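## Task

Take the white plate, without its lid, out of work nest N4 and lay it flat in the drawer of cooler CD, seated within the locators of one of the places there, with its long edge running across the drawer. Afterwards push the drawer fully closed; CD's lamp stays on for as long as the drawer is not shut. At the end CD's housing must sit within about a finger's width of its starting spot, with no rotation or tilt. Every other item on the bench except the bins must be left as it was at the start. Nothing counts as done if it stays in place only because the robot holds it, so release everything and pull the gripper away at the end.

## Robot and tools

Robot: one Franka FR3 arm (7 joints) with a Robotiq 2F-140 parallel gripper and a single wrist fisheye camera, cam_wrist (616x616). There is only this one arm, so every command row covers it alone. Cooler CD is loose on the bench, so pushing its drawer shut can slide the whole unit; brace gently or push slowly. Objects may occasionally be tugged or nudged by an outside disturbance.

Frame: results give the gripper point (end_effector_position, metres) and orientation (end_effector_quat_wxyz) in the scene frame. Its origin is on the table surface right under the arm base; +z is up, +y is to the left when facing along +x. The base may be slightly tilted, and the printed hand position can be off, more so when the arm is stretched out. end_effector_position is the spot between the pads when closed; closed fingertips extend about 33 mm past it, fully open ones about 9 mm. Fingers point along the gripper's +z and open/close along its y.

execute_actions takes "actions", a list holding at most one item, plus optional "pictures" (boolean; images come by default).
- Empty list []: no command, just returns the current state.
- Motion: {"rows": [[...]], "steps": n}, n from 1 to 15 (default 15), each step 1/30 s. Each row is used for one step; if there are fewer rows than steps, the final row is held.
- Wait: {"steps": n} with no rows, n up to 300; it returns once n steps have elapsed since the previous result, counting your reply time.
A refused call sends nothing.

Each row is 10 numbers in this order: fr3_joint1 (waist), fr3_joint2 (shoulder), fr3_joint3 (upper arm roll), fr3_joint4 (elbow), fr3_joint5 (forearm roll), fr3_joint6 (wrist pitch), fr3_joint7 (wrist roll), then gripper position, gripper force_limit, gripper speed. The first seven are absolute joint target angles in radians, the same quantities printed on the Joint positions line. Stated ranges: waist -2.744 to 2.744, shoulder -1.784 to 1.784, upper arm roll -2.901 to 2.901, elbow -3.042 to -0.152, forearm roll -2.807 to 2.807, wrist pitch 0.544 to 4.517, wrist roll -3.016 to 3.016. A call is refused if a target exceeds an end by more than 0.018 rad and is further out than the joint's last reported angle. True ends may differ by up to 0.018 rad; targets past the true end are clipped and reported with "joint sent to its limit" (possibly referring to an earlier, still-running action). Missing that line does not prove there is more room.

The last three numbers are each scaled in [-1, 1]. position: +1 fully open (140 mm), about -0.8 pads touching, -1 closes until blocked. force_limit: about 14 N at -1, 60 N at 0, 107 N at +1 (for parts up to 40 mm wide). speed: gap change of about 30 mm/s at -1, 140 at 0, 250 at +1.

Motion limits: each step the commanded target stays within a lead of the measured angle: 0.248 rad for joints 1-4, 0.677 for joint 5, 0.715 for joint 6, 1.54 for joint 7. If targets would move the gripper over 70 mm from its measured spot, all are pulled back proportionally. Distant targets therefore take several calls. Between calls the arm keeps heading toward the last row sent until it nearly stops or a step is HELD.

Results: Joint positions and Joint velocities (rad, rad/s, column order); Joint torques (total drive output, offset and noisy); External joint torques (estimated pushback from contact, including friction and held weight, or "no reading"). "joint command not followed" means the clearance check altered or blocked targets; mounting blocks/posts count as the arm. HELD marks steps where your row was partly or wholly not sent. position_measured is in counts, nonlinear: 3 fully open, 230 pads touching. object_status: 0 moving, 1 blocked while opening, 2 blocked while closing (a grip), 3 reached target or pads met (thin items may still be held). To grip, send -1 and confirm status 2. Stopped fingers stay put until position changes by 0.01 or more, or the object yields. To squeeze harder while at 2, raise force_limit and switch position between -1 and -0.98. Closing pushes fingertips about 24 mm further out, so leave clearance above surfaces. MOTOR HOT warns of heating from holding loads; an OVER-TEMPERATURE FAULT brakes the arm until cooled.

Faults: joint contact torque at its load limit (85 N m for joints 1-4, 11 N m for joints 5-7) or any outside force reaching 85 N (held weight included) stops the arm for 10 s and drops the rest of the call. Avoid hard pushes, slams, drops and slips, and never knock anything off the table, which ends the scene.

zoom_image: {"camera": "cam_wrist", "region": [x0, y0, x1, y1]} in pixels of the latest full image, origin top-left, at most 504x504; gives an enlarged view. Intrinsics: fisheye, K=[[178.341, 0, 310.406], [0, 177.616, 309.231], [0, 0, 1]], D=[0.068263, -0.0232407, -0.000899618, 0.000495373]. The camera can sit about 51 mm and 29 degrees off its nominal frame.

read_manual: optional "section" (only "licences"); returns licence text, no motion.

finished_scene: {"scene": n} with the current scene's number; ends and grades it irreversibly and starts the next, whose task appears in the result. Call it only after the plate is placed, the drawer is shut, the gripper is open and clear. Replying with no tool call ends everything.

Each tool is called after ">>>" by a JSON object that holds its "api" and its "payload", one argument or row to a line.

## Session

>>> {"api": "execute_actions", "payload": {
  "actions": []
}}

Scene clock: 0.00 s of 7200.00 s.
end_effector_position=(+0.2167, +0.1465, +0.1948) position_measured=3 object_status=3 end_effector_quat_wxyz=(+0.214, +0.647, -0.607, +0.408)
Joint positions: [ 0.99  -0.091  0.29  -2.585 -0.515  1.669  1.446]
Joint velocities: [ 0.001 -0.001 -0.     0.     0.001  0.     0.001]
Joint torques (N m, as the joint torque sensors report them, + toward a larger angle): no reading
External joint torques (N m, as the arm's controller estimates them; a push from outside toward a larger angle lowers the number): no reading

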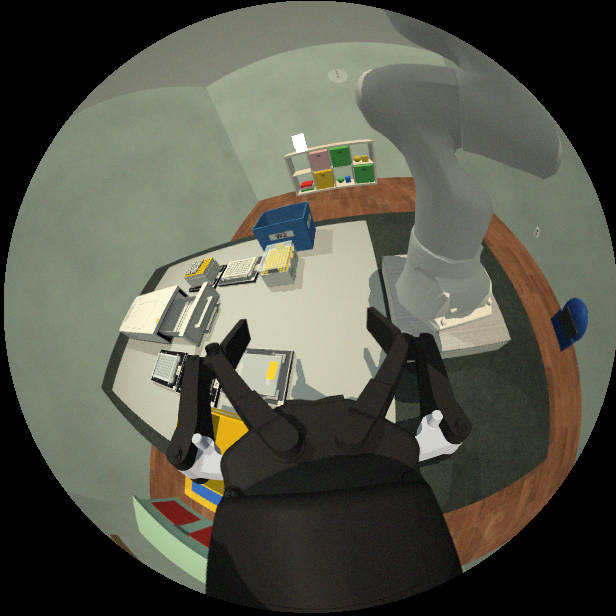

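>>> {"api": "execute_actions", "payload": {
  "actions": [
    {"rows":[[0.99,-0.3,0.29,-2.3,-0.5,1.7,1.0,1,0,0]],"steps":10}
  ],
  "pictures": false
}}

>>> {"api": "execute_actions", "payload": {
  "actions": [
    {"rows":[[0.04,-0.2,0,-2.0,0,1.8,-1.575,1,0,0]]}
  ],
  "pictures": false
}}

>>> {"api": "execute_actions", "payload": {
  "actions": [
    {"steps":60}
  ]
}}

>>> {"api": "zoom_image", "payload": {
  "camera": "cam_wrist",
  "region": [170,90,440,350]
}}

Scene clock: 4.60 s of 7200.00 s.
end_effector_position=(+0.2654, +0.2856, +0.3121) position_measured=3 object_status=3 end_effector_quat_wxyz=(+0.055, +0.709, -0.619, +0.332)
Joint positions: [ 0.99  -0.273  0.29  -2.334 -0.506  1.688  1.242]
Joint velocities: [ 0.004 -0.503  0.     0.602  0.017  0.103 -0.791]
Joint torques (N m, as the joint torque sensors report them, + toward a larger angle): [ -0.25 -11.74  -1.27  13.01   0.6    0.36  -0.29]
External joint torques (N m, as the arm's controller estimates them; a push from outside toward a larger angle lowers the number): [ 0.36 -1.61  0.91  0.27  0.61  0.55 -0.3 ]
Steps of this call (steps 1 to 90: nothing new was sent; then 1.27 s passed at rest; steps 91 to 100: all 10 steps of this action). Readings (joint positions | what the end effector reports):
91: [0.990 -0.097 0.290 -2.576 -0.514 1.667 1.433] | position_measured=3 object_status=3
92: [0.990 -0.114 0.290 -2.552 -0.513 1.668 1.417] | position_measured=3 object_status=3
94: [0.990 -0.155 0.290 -2.495 -0.511 1.671 1.384] | position_measured=3 object_status=3
98: [0.990 -0.235 0.290 -2.383 -0.508 1.681 1.299] | position_measured=3 object_status=3
100: the state above

Scene clock: 5.10 s of 7200.00 s.
end_effector_position=(+0.4757, +0.1264, +0.3785) position_measured=3 object_status=3 end_effector_quat_wxyz=(+0.033, +0.860, -0.509, +0.013)
Joint positions: [ 0.311 -0.204  0.013 -2.011 -0.05   1.783 -0.209]
Joint velocities: [-1.366  0.025 -0.147  0.07   0.209  0.055 -2.672]
Joint torques (N m, as the joint torque sensors report them, + toward a larger angle): [  3.05 -24.86   2.06  23.52   1.53   2.5   -0.81]
External joint torques (N m, as the arm's controller estimates them; a push from outside toward a larger angle lowers the number): [-1.02  1.92 -1.44  0.05  0.66  0.44 -0.84]
Steps of this call (steps 1 to 15: all 15 steps of this action). Readings (joint positions | what the end effector reports):
1: [0.969 -0.272 0.278 -2.288 -0.430 1.699 1.134] | position_measured=3 object_status=3
2: [0.929 -0.257 0.240 -2.229 -0.357 1.715 1.028] | position_measured=3 object_status=3
4: [0.842 -0.239 0.162 -2.148 -0.268 1.735 0.851] | position_measured=3 object_status=3
8: [0.653 -0.217 0.067 -2.057 -0.147 1.761 0.474] | position_measured=3 object_status=3
15: the state above

Scene clock: 7.10 s of 7200.00 s.
end_effector_position=(+0.4982, +0.0016, +0.3838) position_measured=3 object_status=3 end_effector_quat_wxyz=(+0.008, +1.000, -0.003, -0.003)
Joint positions: [ 0.04  -0.201 -0.002 -2.001 -0.002  1.797 -1.569]
Joint velocities: [ 0.001 -0.001  0.     0.001  0.001  0.001 -0.007]
Joint torques (N m, as the joint torque sensors report them, + toward a larger angle): [ -0.87 -23.98   1.34  24.34   1.45   2.97  -0.11]
External joint torques (N m, as the arm's controller estimates them; a push from outside toward a larger angle lowers the number): [-0.67  1.41  1.79 -0.17  0.61  0.46 -0.11]
Steps of this call (steps 1 to 60: the robot went on to your last target). Readings (joint positions | what the end effector reports):
1: [0.263 -0.203 0.010 -2.009 -0.043 1.785 -0.295] | position_measured=3 object_status=3
2: [0.216 -0.202 0.008 -2.007 -0.037 1.787 -0.383] | position_measured=3 object_status=3
4: [0.126 -0.201 0.002 -2.004 -0.024 1.790 -0.595] | position_measured=3 object_status=3
8: [0.044 -0.201 -0.014 -2.002 -0.011 1.794 -0.941] | position_measured=3 object_status=3
60: the state above
The arm was judged still, so your last target was given up. Only a new action makes it travel on or press farther. Fingers that are still opening or closing keep moving.

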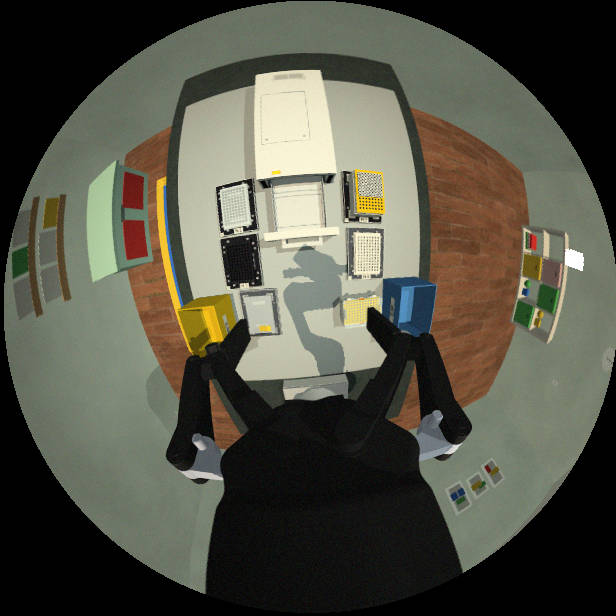

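Region (170, 90, 440, 350) of cam_wrist's 616x616 image, scaled by 1.867, with more detail than that image has; it fills the top 485 rows of this view, and the rest is white.

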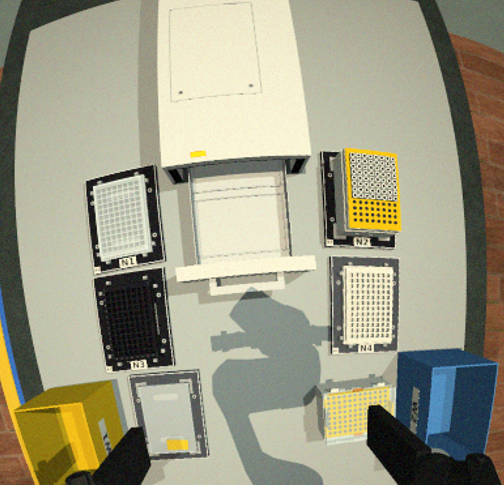

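>>> {"api": "execute_actions", "payload": {
  "actions": [
    {"rows":[[-0.312,0.1,0,-2.05,0,2.3,-1.927,0.55,0,0],[-0.312,0.1,0,-2.05,0,2.3,-1.927,0.55,0,0],[-0.312,0.1,0,-2.05,0,2.3,-1.927,0.55,0,0],[-0.312,0.1,0,-2.05,0,2.3,-1.927,0.55,0,0],[-0.312,0.1,0,-2.05,0,2.3,-1.927,0.55,0,0],[-0.312,0.1,0,-2.05,0,2.3,-1.927,0.55,0,0],[-0.312,0.1,0,-2.05,0,2.3,-1.927,0.55,0,0],[-0.312,0.1,0,-2.05,0,2.3,-1.927,0.55,0,0],[-0.312,0.2,0,-2.05,0,2.35,-1.927,0.55,0,0],[-0.312,0.2,0,-2.05,0,2.35,-1.927,0.55,0,0],[-0.312,0.25,0,-2.05,0,2.4,-1.927,0.55,0,0],[-0.312,0.25,0,-2.05,0,2.4,-1.927,0.55,0,0],[-0.312,0.3,0,-2.05,0,2.4,-1.927,0.55,0,0],[-0.312,0.3,0,-2.05,0,2.4,-1.927,0.55,0,0],[-0.312,0.35,0,-2.05,0,2.402,-1.927,0.55,0,0]]}
  ],
  "pictures": false
}}

>>> {"api": "execute_actions", "payload": {
  "actions": [
    {"steps":30}
  ]
}}

>>> {"api": "zoom_image", "payload": {
  "camera": "cam_wrist",
  "region": [200,200,420,400]
}}

Scene clock: 15.93 s of 7200.00 s.
end_effector_position=(+0.5471, -0.1756, +0.1919) position_measured=59 object_status=3 end_effector_quat_wxyz=(+0.004, +0.998, -0.069, -0.015)
Joint positions: [-0.272  0.19   0.    -2.034 -0.001  2.196 -1.746]
Joint velocities: [-0.327  1.12  -0.045 -0.042  0.001  0.753 -0.358]
Joint torques (N m, as the joint torque sensors report them, + toward a larger angle): [  1.48 -36.56   1.73  18.85   0.88   2.26  -0.2 ]
External joint torques (N m, as the arm's controller estimates them; a push from outside toward a larger angle lowers the number): [-1.63  2.96 -1.32 -1.53  0.2   0.61 -0.2 ]
Steps of this call (steps 1 to 90: nothing new was sent; then 5.33 s passed at rest; steps 91 to 105: all 15 steps of this action). Readings (joint positions | what the end effector reports):
91: [0.025 -0.193 0.006 -2.001 -0.002 1.820 -1.581] | position_measured=3 object_status=0
92: [0.005 -0.175 0.010 -2.001 -0.001 1.849 -1.593] | position_measured=9 object_status=0
94: [-0.042 -0.129 0.012 -2.006 -0.001 1.902 -1.615] | position_measured=24 object_status=0
98: [-0.147 -0.034 0.011 -2.022 -0.001 2.000 -1.661] | position_measured=54 object_status=0
105: the state above

Scene clock: 16.93 s of 7200.00 s.
end_effector_position=(+0.5553, -0.2065, +0.1075) position_measured=59 object_status=3 end_effector_quat_wxyz=(+0.007, +1.000, -0.005, -0.003)
Joint positions: [-0.312  0.351 -0.002 -2.051 -0.001  2.398 -1.917]
Joint velocities: [ 0.001  0.001 -0.    -0.002 -0.     0.003 -0.023]
Joint torques (N m, as the joint torque sensors report them, + toward a larger angle): [ -0.72 -39.13   1.22  21.22   0.96   3.04  -0.14]
External joint torques (N m, as the arm's controller estimates them; a push from outside toward a larger angle lowers the number): [-0.12  0.87  1.39  0.25  0.35  0.56 -0.14]
Steps of this call (steps 1 to 30: the robot went on to your last target). Readings (joint positions | what the end effector reports):
1: [-0.283 0.228 -0.000 -2.036 -0.001 2.224 -1.760] | position_measured=59 object_status=3
2: [-0.292 0.266 -0.000 -2.039 -0.001 2.254 -1.776] | position_measured=59 object_status=3
4: [-0.306 0.325 -0.002 -2.050 -0.001 2.300 -1.805] | position_measured=59 object_status=3
8: [-0.312 0.357 -0.003 -2.058 -0.001 2.351 -1.847] | position_measured=59 object_status=3
30: the state above

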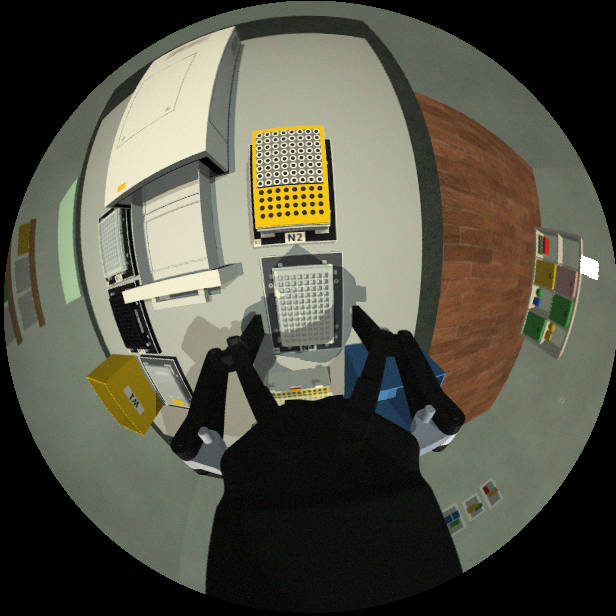

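Region (200, 200, 420, 400) of cam_wrist's 616x616 image, scaled by 2.291, with more detail than that image has; it fills the top 458 rows of this view, and the rest is white.

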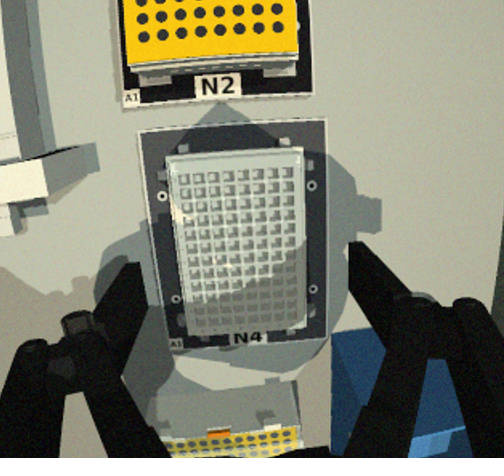

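>>> {"api": "execute_actions", "payload": {
  "actions": [
    {"rows":[[-0.312,0.37,0,-2.06,0,2.44,-1.927,0.55,0,0],[-0.312,0.38,0,-2.07,0,2.46,-1.927,0.55,0,0],[-0.312,0.39,0,-2.08,0,2.48,-1.927,0.55,0,0],[-0.312,0.40,0,-2.09,0,2.49,-1.927,0.55,0,0],[-0.312,0.405,0,-2.1,0,2.507,-1.927,0.55,0,0]]}
  ],
  "pictures": false
}}

>>> {"api": "execute_actions", "payload": {
  "actions": [
    {"steps":12}
  ]
}}

>>> {"api": "zoom_image", "payload": {
  "camera": "cam_wrist",
  "region": [230,230,390,390]
}}

Scene clock: 23.90 s of 7200.00 s.
end_effector_position=(+0.5423, -0.2022, +0.0636) position_measured=59 object_status=3 end_effector_quat_wxyz=(+0.005, +1.000, -0.001, -0.007)
Joint positions: [-0.312  0.407 -0.002 -2.101 -0.001  2.495 -1.924]
Joint velocities: [-0.    -0.001 -0.001 -0.     0.001  0.052  0.001]
Joint torques (N m, as the joint torque sensors report them, + toward a larger angle): [  0.35 -40.05   0.96  19.13   0.89   2.98  -0.2 ]
External joint torques (N m, as the arm's controller estimates them; a push from outside toward a larger angle lowers the number): [ 1.02  0.36  1.14 -0.55  0.34  0.52 -0.2 ]
Steps of this call (steps 1 to 15: the robot went on to your last target; steps 16 to 90: nothing new was sent; then 3.47 s passed at rest; steps 91 to 105: all 15 steps of this action). Readings (joint positions | what the end effector reports):
91: [-0.312 0.353 -0.002 -2.052 -0.001 2.405 -1.923] | position_measured=59 object_status=3
92: [-0.312 0.357 -0.002 -2.054 -0.001 2.414 -1.923] | position_measured=59 object_status=3
94: [-0.312 0.371 -0.002 -2.066 -0.001 2.437 -1.923] | position_measured=59 object_status=3
98: [-0.312 0.402 -0.002 -2.095 -0.001 2.472 -1.923] | position_measured=59 object_status=3
105: the state above

Scene clock: 24.30 s of 7200.00 s.
end_effector_position=(+0.5447, -0.2031, +0.0643) position_measured=59 object_status=3 end_effector_quat_wxyz=(+0.007, +1.000, -0.001, -0.004)
Joint positions: [-0.312  0.407 -0.002 -2.101 -0.001  2.503 -1.924]
Joint velocities: [ 0.    -0.002  0.001  0.002 -0.001  0.005  0.001]
Joint torques (N m, as the joint torque sensors report them, + toward a larger angle): [ -0.55 -40.18   0.7   19.04   0.87   3.07  -0.16]
External joint torques (N m, as the arm's controller estimates them; a push from outside toward a larger angle lowers the number): [-0.05  0.66  0.73 -0.96  0.33  0.53 -0.16]
Steps of this call (steps 1 to 12: the robot went on to your last target). Readings (joint positions | what the end effector reports):
1: [-0.312 0.407 -0.002 -2.101 -0.001 2.497 -1.924] | position_measured=59 object_status=3
2: [-0.312 0.407 -0.002 -2.101 -0.001 2.498 -1.924] | position_measured=59 object_status=3
4: [-0.312 0.407 -0.002 -2.101 -0.001 2.500 -1.924] | position_measured=59 object_status=3
8: [-0.312 0.407 -0.002 -2.101 -0.001 2.502 -1.924] | position_measured=59 object_status=3
12: the state above

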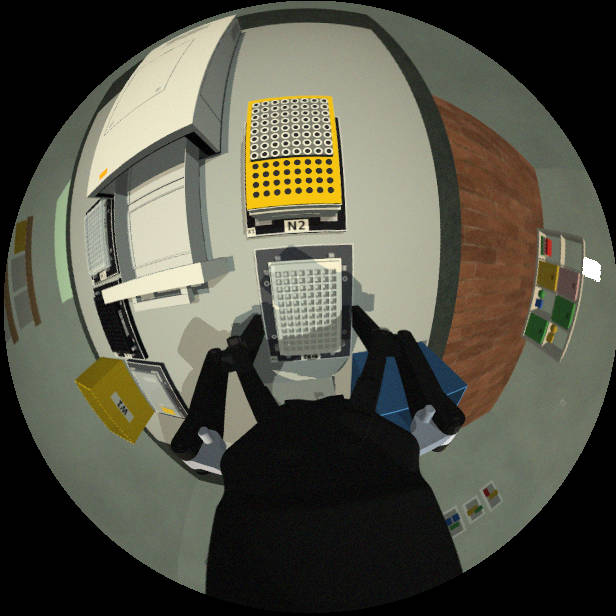

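Region (230, 230, 390, 390) of cam_wrist's 616x616 image, scaled by 3.150, with more detail than that image has.

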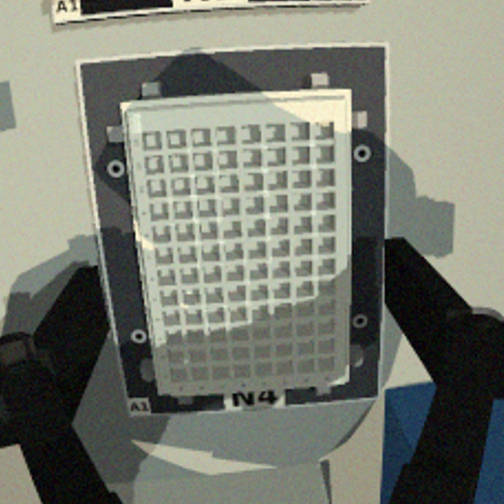

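>>> {"api": "execute_actions", "payload": {
  "actions": [
    {"rows":[[-0.312,0.412,0,-2.09,0,2.51,-1.927,0.55,0,0],[-0.312,0.418,0,-2.083,0,2.513,-1.927,0.55,0,0],[-0.312,0.424,0,-2.076,0,2.516,-1.927,0.55,0,0],[-0.312,0.43,0,-2.076,0,2.52,-1.927,0.55,0,0],[-0.312,0.436,0,-2.076,0,2.523,-1.927,0.55,0,0],[-0.312,0.44,0,-2.076,0,2.523,-1.927,0.55,0,0],[-0.312,0.444,0,-2.076,0,2.523,-1.927,0.55,0,0]]}
  ],
  "pictures": false
}}

>>> {"api": "execute_actions", "payload": {
  "actions": [
    {"rows":[[-0.312,0.444,0,-2.076,0,2.523,-1.927,-1,0,-0.7]]}
  ],
  "pictures": false
}}

>>> {"api": "execute_actions", "payload": {
  "actions": [
    {"steps":12}
  ]
}}

>>> {"api": "zoom_image", "payload": {
  "camera": "cam_wrist",
  "region": [230,230,390,390]
}}

Scene clock: 33.77 s of 7200.00 s.
end_effector_position=(+0.5508, -0.2055, +0.0536) position_measured=59 object_status=3 end_effector_quat_wxyz=(+0.007, +1.000, -0.001, -0.002)
Joint positions: [-0.312  0.443 -0.002 -2.078 -0.001  2.518 -1.924]
Joint velocities: [ 0.001 -0.    -0.    -0.    -0.     0.009 -0.   ]
Joint torques (N m, as the joint torque sensors report them, + toward a larger angle): [ -0.41 -38.42   0.89  19.63   0.84   3.03  -0.2 ]
External joint torques (N m, as the arm's controller estimates them; a push from outside toward a larger angle lowers the number): [ 0.16  2.86  0.94  0.1   0.31  0.54 -0.2 ]
Steps of this call (steps 1 to 15: the robot went on to your last target; steps 16 to 90: nothing new was sent; then 5.97 s passed at rest; steps 91 to 105: all 15 steps of this action). Readings (joint positions | what the end effector reports):
91: [-0.312 0.408 -0.002 -2.099 -0.001 2.504 -1.924] | position_measured=59 object_status=3
92: [-0.312 0.410 -0.002 -2.095 -0.001 2.505 -1.924] | position_measured=59 object_status=3
94: [-0.312 0.417 -0.002 -2.085 -0.001 2.508 -1.924] | position_measured=59 object_status=3
98: [-0.312 0.434 -0.002 -2.078 -0.001 2.515 -1.924] | position_measured=59 object_status=3
105: the state above

Scene clock: 34.27 s of 7200.00 s.
end_effector_position=(+0.5518, -0.2052, +0.0547) position_measured=106 object_status=0 end_effector_quat_wxyz=(+0.007, +1.000, -0.001, -0.001)
Joint positions: [-0.312  0.441 -0.001 -2.077 -0.001  2.519 -1.924]
Joint velocities: [-0.001 -0.012  0.001  0.001 -0.    -0.018 -0.   ]
Joint torques (N m, as the joint torque sensors report them, + toward a larger angle): [ -0.44 -37.89   1.59  19.95   0.79   3.63  -0.1 ]
External joint torques (N m, as the arm's controller estimates them; a push from outside toward a larger angle lowers the number): [ 0.08  3.61  1.58  0.28  0.25  1.06 -0.1 ]
Steps of this call (steps 1 to 15: all 15 steps of this action). Readings (joint positions | what the end effector reports):
1: [-0.312 0.443 -0.002 -2.078 -0.001 2.519 -1.924] | position_measured=59 object_status=0
2: [-0.312 0.443 -0.002 -2.078 -0.001 2.519 -1.924] | position_measured=62 object_status=0
4: [-0.312 0.443 -0.002 -2.078 -0.001 2.519 -1.924] | position_measured=69 object_status=0
8: [-0.312 0.443 -0.002 -2.078 -0.001 2.520 -1.924] | position_measured=82 object_status=0
15: the state above

Scene clock: 34.67 s of 7200.00 s.
end_effector_position=(+0.5518, -0.2052, +0.0547) position_measured=108 object_status=2 end_effector_quat_wxyz=(+0.007, +1.000, -0.001, -0.001)
Joint positions: [-0.312  0.441 -0.001 -2.077 -0.001  2.519 -1.924]
Joint velocities: [-0.001 -0.002  0.001 -0.001 -0.001  0.    -0.001]
Joint torques (N m, as the joint torque sensors report them, + toward a larger angle): [ -0.14 -38.1    0.89  19.52   0.74   3.18  -0.24]
External joint torques (N m, as the arm's controller estimates them; a push from outside toward a larger angle lowers the number): [ 0.46  3.33  0.94 -0.19  0.2   0.65 -0.24]
Steps of this call (steps 1 to 12: the robot went on to your last target). Readings (joint positions | what the end effector reports):
1: [-0.312 0.441 -0.001 -2.077 -0.001 2.519 -1.924] | position_measured=108 object_status=0
2: [-0.312 0.441 -0.001 -2.077 -0.001 2.519 -1.924] | position_measured=108 object_status=0
4: [-0.312 0.441 -0.001 -2.077 -0.001 2.519 -1.924] | position_measured=108 object_status=0
8: [-0.312 0.441 -0.001 -2.077 -0.001 2.519 -1.924] | position_measured=108 object_status=2
12: the state above

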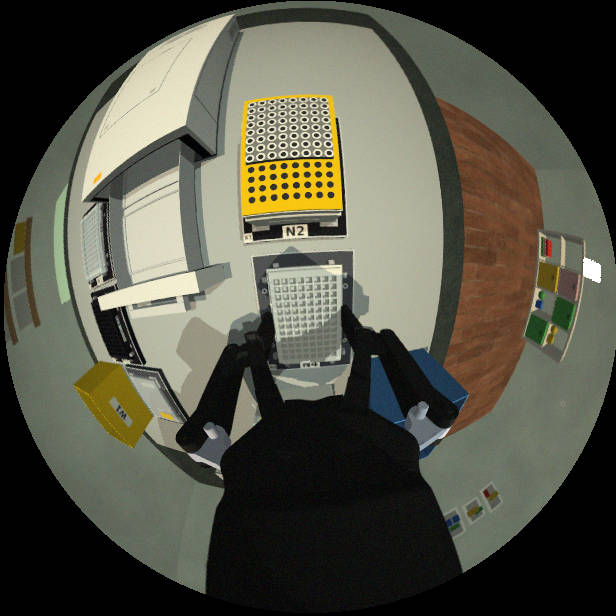

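Region (230, 230, 390, 390) of cam_wrist's 616x616 image, scaled by 3.150, with more detail than that image has.

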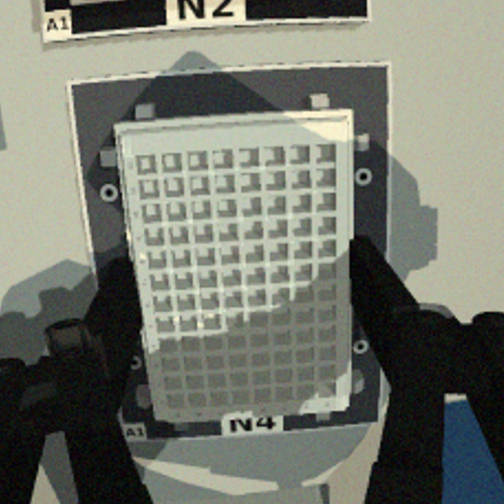

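>>> {"api": "execute_actions", "payload": {
  "actions": [
    {"rows":[[-0.312,0.441,0,-2.077,0,2.519,-1.927,0.45,0,0],[-0.312,0.441,0,-2.077,0,2.519,-1.927,0.45,0,0],[-0.312,0.441,0,-2.077,0,2.519,-1.927,0.45,0,0],[-0.312,0.441,0,-2.077,0,2.519,-1.927,0.45,0,0],[-0.312,0.441,0,-2.077,0,2.519,-1.927,0.45,0,0],[-0.312,0.441,0,-2.077,0,2.519,-1.927,0.45,0,0],[-0.312,0.43,0,-2.075,0,2.5,-1.927,0.45,0,0],[-0.312,0.415,0,-2.072,0,2.48,-1.927,0.45,0,0],[-0.312,0.40,0,-2.069,0,2.46,-1.927,0.45,0,0],[-0.312,0.38,0,-2.064,0,2.43,-1.927,0.45,0,0],[-0.312,0.36,0,-2.058,0,2.4,-1.927,0.45,0,0],[-0.312,0.34,0,-2.05,0,2.37,-1.927,0.45,0,0],[-0.312,0.32,0,-2.04,0,2.34,-1.927,0.45,0,0],[-0.312,0.30,0,-2.03,0,2.31,-1.927,0.45,0,0],[-0.312,0.28,0,-2.02,0,2.28,-1.927,0.45,0,0]]}
  ],
  "pictures": false
}}

>>> {"api": "execute_actions", "payload": {
  "actions": [
    {"rows":[[-0.3,0.26,0,-2.01,0,2.25,-1.85,-1,0,0],[-0.28,0.24,0,-2.0,0,2.22,-1.8,-1,0,0],[-0.255,0.225,0,-1.99,0,2.2,-1.75,-1,0,0],[-0.23,0.21,0,-1.99,0,2.2,-1.7,-1,0,0],[-0.2,0.21,0,-1.99,0,2.2,-1.65,-1,0,0],[-0.17,0.21,0,-1.99,0,2.2,-1.6,-1,0,0],[-0.14,0.21,0,-1.99,0,2.2,-1.585,-1,0,0],[-0.11,0.21,0,-1.99,0,2.2,-1.585,-1,0,0],[-0.08,0.21,0,-1.99,0,2.2,-1.585,-1,0,0],[-0.05,0.21,0,-1.99,0,2.2,-1.585,-1,0,0],[-0.025,0.21,0,-1.99,0,2.2,-1.585,-1,0,0],[-0.005,0.21,0,-1.99,0,2.2,-1.585,-1,0,0],[0.01,0.21,0,-1.99,0,2.2,-1.585,-1,0,0],[0.02,0.21,0,-1.99,0,2.2,-1.585,-1,0,0],[0.028,0.21,0,-1.99,0,2.2,-1.585,-1,0,0]]}
  ],
  "pictures": false
}}

>>> {"api": "execute_actions", "payload": {
  "actions": [
    {"steps":20}
  ]
}}

>>> {"api": "zoom_image", "payload": {
  "camera": "cam_wrist",
  "region": [220,150,400,330]
}}

Scene clock: 52.63 s of 7200.00 s.
end_effector_position=(+0.5619, -0.2080, +0.1214) position_measured=72 object_status=3 end_effector_quat_wxyz=(+0.010, +1.000, -0.001, +0.006)
Joint positions: [-0.312  0.332 -0.001 -2.045 -0.001  2.392 -1.924]
Joint velocities: [-0.    -0.624  0.001  0.289 -0.001 -0.661 -0.001]
Joint torques (N m, as the joint torque sensors report them, + toward a larger angle): [ -0.6  -38.85   0.71  21.12   0.79   2.24  -0.17]
External joint torques (N m, as the arm's controller estimates them; a push from outside toward a larger angle lowers the number): [ 0.01  0.12  0.88  0.04  0.16 -0.47 -0.17]
Steps of this call (steps 1 to 15: the robot went on to your last target; steps 16 to 90: nothing new was sent; then 14.47 s passed at rest; steps 91 to 105: all 15 steps of this action). Readings (joint positions | what the end effector reports):
91: [-0.312 0.441 -0.001 -2.077 -0.001 2.518 -1.924] | position_measured=108 object_status=0
92: [-0.312 0.441 -0.001 -2.077 -0.001 2.518 -1.924] | position_measured=108 object_status=0
94: [-0.312 0.441 -0.001 -2.077 -0.001 2.518 -1.924] | position_measured=87 object_status=0
98: [-0.312 0.437 -0.001 -2.077 -0.001 2.510 -1.924] | position_measured=72 object_status=0
105: the state above

Scene clock: 53.13 s of 7200.00 s.
end_effector_position=(+0.5997, -0.0175, +0.2009) position_measured=176 object_status=0 end_effector_quat_wxyz=(+0.007, +0.999, +0.037, +0.008)
Joint positions: [ 0.003  0.208  0.006 -1.988 -0.001  2.215 -1.677]
Joint velocities: [ 0.471  0.003  0.066 -0.011 -0.    -0.075  0.293]
Joint torques (N m, as the joint torque sensors report them, + toward a larger angle): [ -8.99 -35.67  -5.9   22.03   0.98   2.22   0.25]
External joint torques (N m, as the arm's controller estimates them; a push from outside toward a larger angle lowers the number): [ 0.16  2.86  2.05 -1.37  0.34 -0.38  0.24]
Steps of this call (steps 1 to 15: all 15 steps of this action). Readings (joint positions | what the end effector reports):
1: [-0.311 0.310 -0.002 -2.034 -0.001 2.368 -1.918] | position_measured=72 object_status=0
2: [-0.306 0.289 -0.004 -2.024 -0.001 2.343 -1.907] | position_measured=78 object_status=0
4: [-0.281 0.249 -0.008 -2.004 -0.001 2.298 -1.873] | position_measured=93 object_status=0
8: [-0.182 0.207 -0.009 -1.985 -0.001 2.250 -1.780] | position_measured=123 object_status=0
15: the state above

Scene clock: 53.80 s of 7200.00 s.
end_effector_position=(+0.5959, -0.0050, +0.1994) position_measured=233 object_status=3 end_effector_quat_wxyz=(+0.007, +1.000, +0.008, +0.002)
Joint positions: [ 0.029  0.208  0.002 -1.989 -0.001  2.203 -1.598]
Joint velocities: [ 0.001  0.001  0.    -0.001 -0.001 -0.001  0.034]
Joint torques (N m, as the joint torque sensors report them, + toward a larger angle): [ -0.62 -36.05  -1.5   21.96   1.05   2.16   0.3 ]
External joint torques (N m, as the arm's controller estimates them; a push from outside toward a larger angle lowers the number): [-0.07  1.79 -1.25 -1.11  0.35 -0.37  0.3 ]
Steps of this call (steps 1 to 20: the robot went on to your last target). Readings (joint positions | what the end effector reports):
1: [0.016 0.208 0.008 -1.988 -0.001 2.213 -1.668] | position_measured=184 object_status=0
2: [0.025 0.208 0.009 -1.989 -0.001 2.211 -1.660] | position_measured=192 object_status=0
4: [0.031 0.208 0.009 -1.989 -0.001 2.208 -1.646] | position_measured=207 object_status=0
8: [0.030 0.208 0.004 -1.989 -0.001 2.205 -1.626] | position_measured=233 object_status=0
20: the state above

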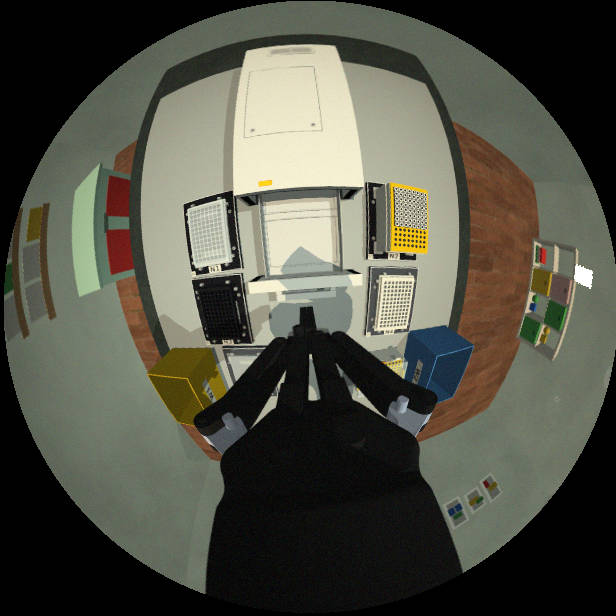

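Region (220, 150, 400, 330) of cam_wrist's 616x616 image, scaled by 2.800, with more detail than that image has.

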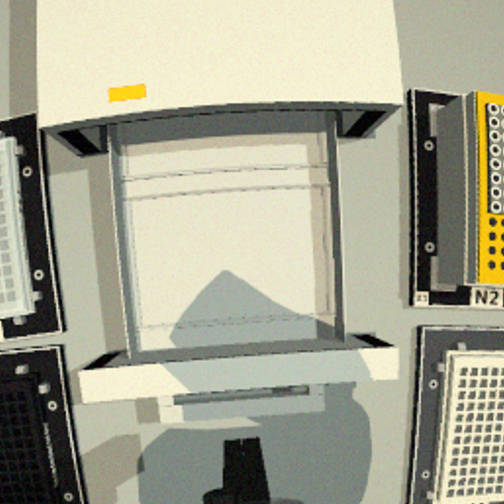

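>>> {"api": "execute_actions", "payload": {
  "actions": [
    {"rows":[[0.028,0.225,0,-1.965,0,2.195,-1.59,-1,0,0],[0.028,0.24,0,-1.94,0,2.19,-1.59,-1,0,0],[0.028,0.26,0,-1.915,0,2.185,-1.59,-1,0,0],[0.028,0.28,0,-1.89,0,2.18,-1.59,-1,0,0],[0.028,0.30,0,-1.865,0,2.175,-1.59,-1,0,0],[0.028,0.32,0,-1.84,0,2.17,-1.59,-1,0,0],[0.028,0.34,0,-1.815,0,2.165,-1.59,-1,0,0],[0.028,0.36,0,-1.79,0,2.165,-1.59,-1,0,0],[0.028,0.38,0,-1.77,0,2.17,-1.59,-1,0,0],[0.028,0.40,0,-1.755,0,2.18,-1.59,-1,0,0],[0.028,0.413,0,-1.752,0,2.195,-1.59,-1,0,0],[0.028,0.426,0,-1.751,0,2.21,-1.59,-1,0,0],[0.028,0.44,0,-1.754,0,2.225,-1.59,-1,0,0],[0.028,0.453,0,-1.757,0,2.24,-1.59,-1,0,0],[0.028,0.466,0,-1.76,0,2.255,-1.59,-1,0,0]]}
  ],
  "pictures": false
}}

>>> {"api": "execute_actions", "payload": {
  "actions": [
    {"rows":[[0.028,0.478,0,-1.762,0,2.27,-1.59,-1,0,0],[0.028,0.49,0,-1.764,0,2.283,-1.59,-1,0,0],[0.028,0.502,0,-1.766,0,2.295,-1.59,-1,0,0],[0.028,0.514,0,-1.768,0,2.307,-1.59,-1,0,0],[0.028,0.526,0,-1.77,0,2.318,-1.59,-1,0,0],[0.028,0.538,0,-1.771,0,2.328,-1.59,-1,0,0],[0.028,0.548,0,-1.772,0,2.335,-1.59,-1,0,0],[0.028,0.556,0,-1.773,0,2.337,-1.59,-1,0,0],[0.028,0.5605,0,-1.773,0,2.337,-1.59,-1,0,0]]}
  ]
}}

>>> {"api": "execute_actions", "payload": {
  "actions": [
    {"rows":[[0.028,0.552,0,-1.787,0,2.345,-1.59,-1,0,0],[0.028,0.544,0,-1.8,0,2.352,-1.59,-1,0,0],[0.028,0.536,0,-1.814,0,2.358,-1.59,-1,0,0],[0.028,0.528,0,-1.828,0,2.364,-1.59,-1,0,0],[0.028,0.52,0,-1.842,0,2.37,-1.59,-1,0,0],[0.028,0.511,0,-1.855,0,2.376,-1.59,-1,0,0],[0.028,0.503,0,-1.869,0,2.382,-1.59,-1,0,0],[0.028,0.495,0,-1.883,0,2.388,-1.59,-1,0,0],[0.028,0.487,0,-1.897,0,2.394,-1.59,-1,0,0],[0.028,0.479,0,-1.91,0,2.4,-1.59,-1,0,0],[0.028,0.471,0,-1.924,0,2.405,-1.59,-1,0,0],[0.028,0.463,0,-1.938,0,2.41,-1.59,-1,0,0],[0.028,0.455,0,-1.952,0,2.415,-1.59,-1,0,0],[0.028,0.447,0,-1.965,0,2.419,-1.59,-1,0,0],[0.028,0.4385,0,-1.979,0,2.421,-1.59,-1,0,0]]}
  ],
  "pictures": false
}}

>>> {"api": "execute_actions", "payload": {
  "actions": [
    {"steps":12}
  ]
}}

Scene clock: 71.00 s of 7200.00 s.
end_effector_position=(+0.6626, -0.0062, +0.1649) position_measured=233 object_status=3 end_effector_quat_wxyz=(+0.007, +1.000, +0.003, +0.010)
Joint positions: [ 0.029  0.429  0.002 -1.76  -0.001  2.211 -1.589]
Joint velocities: [ 0.     0.425 -0.001  0.005 -0.001  0.265  0.   ]
Joint torques (N m, as the joint torque sensors report them, + toward a larger angle): [ -1.37 -42.29  -0.27  21.88   0.92   2.81  -0.08]
External joint torques (N m, as the arm's controller estimates them; a push from outside toward a larger angle lowers the number): [-0.74  2.25 -0.24  0.06  0.26  0.64 -0.08]
Steps of this call (steps 1 to 30: the robot went on to your last target; steps 31 to 90: nothing new was sent; then 13.70 s passed at rest; steps 91 to 105: all 15 steps of this action). Readings (joint positions | what the end effector reports):
91: [0.029 0.211 0.002 -1.984 -0.001 2.202 -1.589] | position_measured=233 object_status=3
92: [0.029 0.218 0.002 -1.973 -0.001 2.200 -1.589] | position_measured=233 object_status=3
94: [0.029 0.242 0.002 -1.936 -0.001 2.195 -1.589] | position_measured=233 object_status=3
98: [0.029 0.313 0.002 -1.843 -0.001 2.183 -1.589] | position_measured=233 object_status=3
105: the state above

Scene clock: 71.50 s of 7200.00 s.
end_effector_position=(+0.6554, -0.0072, +0.0800) position_measured=233 object_status=3 end_effector_quat_wxyz=(+0.006, +1.000, +0.003, -0.009)
Joint positions: [ 0.029  0.562  0.002 -1.775 -0.001  2.322 -1.589]
Joint velocities: [ 0.001  0.001 -0.001  0.005 -0.     0.069 -0.001]
Joint torques (N m, as the joint torque sensors report them, + toward a larger angle): [ -1.34 -46.21  -0.73  22.2    0.88   2.99  -0.03]
External joint torques (N m, as the arm's controller estimates them; a push from outside toward a larger angle lowers the number): [-0.61  0.33 -0.76  0.66  0.25  0.57 -0.03]
Steps of this call (steps 1 to 15: all 15 steps of this action). Readings (joint positions | what the end effector reports):
1: [0.029 0.443 0.002 -1.760 -0.001 2.220 -1.589] | position_measured=233 object_status=3
2: [0.029 0.457 0.002 -1.760 -0.001 2.231 -1.589] | position_measured=233 object_status=3
4: [0.029 0.484 0.002 -1.763 -0.001 2.252 -1.589] | position_measured=233 object_status=3
8: [0.029 0.533 0.002 -1.769 -0.001 2.293 -1.589] | position_measured=233 object_status=3
15: the state above

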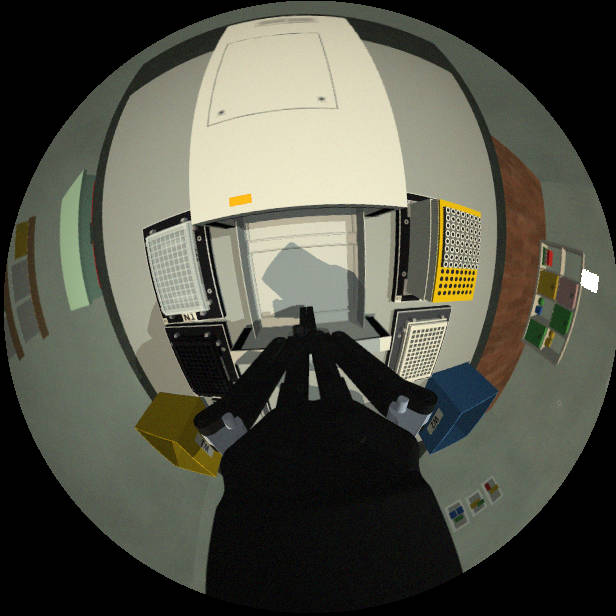

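Scene clock: 72.00 s of 7200.00 s.
end_effector_position=(+0.6211, -0.0068, +0.0834) position_measured=233 object_status=3 end_effector_quat_wxyz=(+0.007, +1.000, +0.003, -0.002)
Joint positions: [ 0.029  0.458  0.002 -1.945 -0.001  2.402 -1.589]
Joint velocities: [ 0.001 -0.242  0.001 -0.396 -0.     0.118 -0.001]
Joint torques (N m, as the joint torque sensors report them, + toward a larger angle): [ -1.27 -42.03  -0.74  20.05   0.84   2.62  -0.05]
External joint torques (N m, as the arm's controller estimates them; a push from outside toward a larger angle lowers the number): [-0.78  0.48 -0.84 -2.37  0.25 -0.33 -0.05]
Steps of this call (steps 1 to 15: all 15 steps of this action). Readings (joint positions | what the end effector reports):
1: [0.029 0.561 0.002 -1.777 -0.001 2.326 -1.589] | position_measured=233 object_status=3
2: [0.029 0.557 0.002 -1.783 -0.001 2.330 -1.589] | position_measured=233 object_status=3
4: [0.029 0.545 0.002 -1.802 -0.001 2.339 -1.589] | position_measured=233 object_status=3
8: [0.029 0.515 0.002 -1.851 -0.001 2.363 -1.589] | position_measured=233 object_status=3
15: the state above

Scene clock: 72.40 s of 7200.00 s.
end_effector_position=(+0.6148, -0.0067, +0.0833) position_measured=233 object_status=3 end_effector_quat_wxyz=(+0.007, +1.000, +0.003, +0.000)
Joint positions: [ 0.029  0.44   0.002 -1.976 -0.001  2.419 -1.589]
Joint velocities: [ 0.001 -0.003  0.    -0.005  0.001  0.006  0.001]
Joint torques (N m, as the joint torque sensors report them, + toward a larger angle): [ -0.73 -42.81  -0.7   18.36   0.88   2.75  -0.06]
External joint torques (N m, as the arm's controller estimates them; a push from outside toward a larger angle lowers the number): [-0.13  0.07 -0.68 -2.67  0.29  0.21 -0.06]
Steps of this call (steps 1 to 12: the robot went on to your last target). Readings (joint positions | what the end effector reports):
1: [0.029 0.452 0.002 -1.956 -0.001 2.405 -1.589] | position_measured=233 object_status=3
2: [0.029 0.447 0.002 -1.963 -0.001 2.408 -1.589] | position_measured=233 object_status=3
4: [0.029 0.443 0.002 -1.970 -0.001 2.413 -1.589] | position_measured=233 object_status=3
8: [0.029 0.441 0.002 -1.975 -0.001 2.418 -1.589] | position_measured=233 object_status=3
12: the state above

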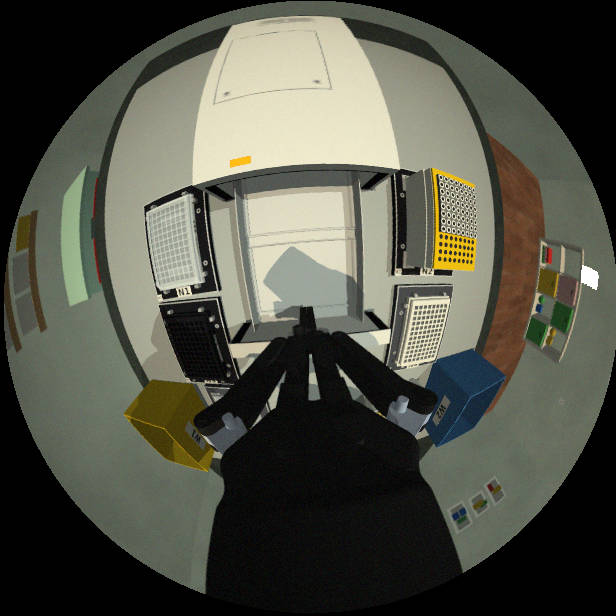

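>>> {"api": "execute_actions", "payload": {
  "actions": [
    {"rows":[[0.028,0.445,0,-1.962,0,2.41,-1.59,-1,0,0],[0.028,0.45,0,-1.95,0,2.4,-1.59,-1,0,0],[0.028,0.445,0,-1.945,0,2.385,-1.65,-1,0,0],[0.028,0.43,0,-1.942,0,2.365,-1.65,-1,0,0],[0.028,0.415,0,-1.939,0,2.345,-1.65,-1,0,0],[0.028,0.40,0,-1.936,0,2.325,-1.65,-1,0,0],[0.028,0.38,0,-1.932,0,2.3,-1.65,-1,0,0],[0.028,0.36,0,-1.928,0,2.28,-1.7,-1,0,0],[0.028,0.34,0,-1.928,0,2.26,-1.7,-1,0,0],[0.028,0.32,0,-1.93,0,2.25,-1.75,-1,0,0],[0.02,0.30,0,-1.94,0,2.24,-1.8,-1,0,0],[0.005,0.28,0,-1.95,0,2.23,-1.85,-1,0,0],[-0.015,0.26,0,-1.96,0,2.22,-1.9,-1,0,0],[-0.04,0.245,0,-1.975,0,2.22,-1.927,0.55,0,0],[-0.07,0.23,0,-1.99,0,2.22,-1.927,0.55,0,0]]}
  ],
  "pictures": false
}}

>>> {"api": "execute_actions", "payload": {
  "actions": [
    {"rows":[[-0.1,0.225,0,-2.0,0,2.23,-1.927,0.55,0,0],[-0.13,0.22,0,-2.01,0,2.235,-1.927,0.55,0,0],[-0.16,0.22,0,-2.02,0,2.245,-1.927,0.55,0,0],[-0.19,0.22,0,-2.02,0,2.255,-1.927,0.55,0,0],[-0.22,0.22,0,-2.02,0,2.265,-1.927,0.55,0,0],[-0.245,0.225,0,-2.02,0,2.275,-1.927,0.55,0,0],[-0.265,0.235,0,-2.025,0,2.29,-1.927,0.55,0,0],[-0.283,0.25,0,-2.03,0,2.31,-1.927,0.55,0,0],[-0.296,0.265,0,-2.035,0,2.33,-1.927,0.55,0,0],[-0.305,0.28,0,-2.04,0,2.35,-1.927,0.55,0,0],[-0.312,0.295,0,-2.046,0,2.37,-1.927,0.55,0,0],[-0.312,0.31,0,-2.051,0,2.39,-1.927,0.55,0,0],[-0.312,0.325,0,-2.056,0,2.41,-1.927,0.55,0,0],[-0.312,0.34,0,-2.06,0,2.43,-1.927,0.55,0,0],[-0.312,0.355,0,-2.064,0,2.45,-1.927,0.55,0,0]]}
  ],
  "pictures": false
}}

>>> {"api": "execute_actions", "payload": {
  "actions": [
    {"rows":[[-0.312,0.368,0,-2.067,0,2.465,-1.927,0.55,0,0],[-0.312,0.38,0,-2.069,0,2.48,-1.927,0.55,0,0],[-0.312,0.392,0,-2.071,0,2.492,-1.927,0.55,0,0],[-0.312,0.403,0,-2.073,0,2.503,-1.927,0.55,0,0],[-0.312,0.413,0,-2.074,0,2.512,-1.927,0.55,0,0],[-0.312,0.422,0,-2.075,0,2.518,-1.927,0.55,0,0],[-0.312,0.429,0,-2.076,0,2.521,-1.927,0.55,0,0],[-0.312,0.435,0,-2.076,0,2.521,-1.927,0.55,0,0],[-0.312,0.439,0,-2.076,0,2.521,-1.927,0.55,0,0],[-0.312,0.442,0,-2.076,0,2.521,-1.927,0.55,0,0]]}
  ],
  "pictures": false
}}

>>> {"api": "execute_actions", "payload": {
  "actions": [
    {"steps":10}
  ]
}}

Scene clock: 91.13 s of 7200.00 s.
end_effector_position=(+0.6182, -0.0259, +0.1849) position_measured=233 object_status=0 end_effector_quat_wxyz=(+0.008, +0.998, +0.062, +0.019)
Joint positions: [-0.012  0.264  0.009 -1.959 -0.001  2.265 -1.74 ]
Joint velocities: [-0.542 -0.561  0.01  -0.295  0.001 -0.241 -0.608]
Joint torques (N m, as the joint torque sensors report them, + toward a larger angle): [ -8.43 -31.27  -5.5   18.01   0.91   1.79  -0.25]
External joint torques (N m, as the arm's controller estimates them; a push from outside toward a larger angle lowers the number): [-0.71 -0.29  1.45 -2.03  0.32 -0.51 -0.28]
Steps of this call (steps 1 to 30: the robot went on to your last target; steps 31 to 90: nothing new was sent; then 15.23 s passed at rest; steps 91 to 105: all 15 steps of this action). Readings (joint positions | what the end effector reports):
91: [0.029 0.441 0.002 -1.974 -0.001 2.419 -1.589] | position_measured=233 object_status=3
92: [0.029 0.443 0.002 -1.968 -0.001 2.416 -1.589] | position_measured=233 object_status=3
94: [0.029 0.444 0.002 -1.957 -0.001 2.404 -1.599] | position_measured=233 object_status=3
98: [0.029 0.406 0.002 -1.943 -0.001 2.353 -1.620] | position_measured=233 object_status=3
105: the state above

Scene clock: 91.63 s of 7200.00 s.
end_effector_position=(+0.5531, -0.2106, +0.1246) position_measured=114 object_status=0 end_effector_quat_wxyz=(+0.008, +1.000, -0.023, -0.002)
Joint positions: [-0.314  0.318 -0.008 -2.051 -0.001  2.368 -1.888]
Joint velocities: [-0.018  0.48   0.013 -0.159 -0.001  0.477 -0.118]
Joint torques (N m, as the joint torque sensors report them, + toward a larger angle): [  0.96 -39.91   3.79  19.98   0.84   2.99  -0.18]
External joint torques (N m, as the arm's controller estimates them; a push from outside toward a larger angle lowers the number): [-1.47  2.55  1.24 -2.26  0.26  0.52 -0.18]
Steps of this call (steps 1 to 15: all 15 steps of this action). Readings (joint positions | what the end effector reports):
1: [-0.034 0.248 0.010 -1.969 -0.001 2.260 -1.759] | position_measured=220 object_status=0
2: [-0.059 0.235 0.010 -1.979 -0.001 2.256 -1.776] | position_measured=212 object_status=0
4: [-0.118 0.222 0.008 -1.997 -0.001 2.255 -1.805] | position_measured=197 object_status=0
8: [-0.234 0.228 -0.001 -2.016 -0.001 2.271 -1.847] | position_measured=167 object_status=0
15: the state above

Scene clock: 92.13 s of 7200.00 s.
end_effector_position=(+0.5483, -0.2047, +0.0539) position_measured=59 object_status=3 end_effector_quat_wxyz=(+0.005, +1.000, -0.005, -0.007)
Joint positions: [-0.313  0.441 -0.002 -2.077 -0.001  2.507 -1.917]
Joint velocities: [-0.    -0.     0.     0.     0.     0.07  -0.022]
Joint torques (N m, as the joint torque sensors report them, + toward a larger angle): [ -0.12 -39.36   0.76  19.33   0.75   2.92  -0.13]
External joint torques (N m, as the arm's controller estimates them; a push from outside toward a larger angle lowers the number): [ 0.37  2.39  0.72 -0.52  0.21  0.46 -0.13]
Steps of this call (steps 1 to 15: all 15 steps of this action). Readings (joint positions | what the end effector reports):
1: [-0.314 0.334 -0.007 -2.056 -0.001 2.384 -1.892] | position_measured=106 object_status=0
2: [-0.314 0.349 -0.006 -2.060 -0.001 2.400 -1.895] | position_measured=98 object_status=0
4: [-0.314 0.376 -0.004 -2.067 -0.001 2.430 -1.901] | position_measured=83 object_status=0
8: [-0.313 0.418 -0.002 -2.074 -0.001 2.476 -1.909] | position_measured=59 object_status=0
15: the state above

Scene clock: 92.47 s of 7200.00 s.
end_effector_position=(+0.5512, -0.2058, +0.0547) position_measured=59 object_status=3 end_effector_quat_wxyz=(+0.007, +1.000, -0.003, -0.002)
Joint positions: [-0.313  0.441 -0.002 -2.077 -0.001  2.516 -1.921]
Joint velocities: [ 0.    -0.    -0.    -0.001  0.     0.009 -0.009]
Joint torques (N m, as the joint torque sensors report them, + toward a larger angle): [  0.19 -38.51   1.29  19.55   0.77   3.09  -0.12]
External joint torques (N m, as the arm's controller estimates them; a push from outside toward a larger angle lowers the number): [ 0.88  2.87  1.45 -0.1   0.23  0.59 -0.12]
Steps of this call (steps 1 to 10: the robot went on to your last target). Readings (joint positions | what the end effector reports):
1: [-0.313 0.441 -0.002 -2.077 -0.001 2.509 -1.917] | position_measured=59 object_status=3
2: [-0.313 0.441 -0.002 -2.077 -0.001 2.510 -1.918] | position_measured=59 object_status=3
4: [-0.313 0.441 -0.002 -2.077 -0.001 2.513 -1.919] | position_measured=59 object_status=3
8: [-0.313 0.441 -0.002 -2.077 -0.001 2.516 -1.921] | position_measured=59 object_status=3
10: the state above

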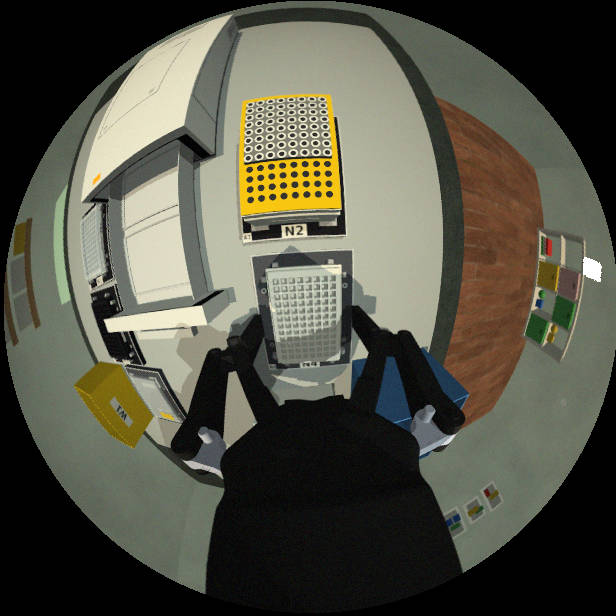

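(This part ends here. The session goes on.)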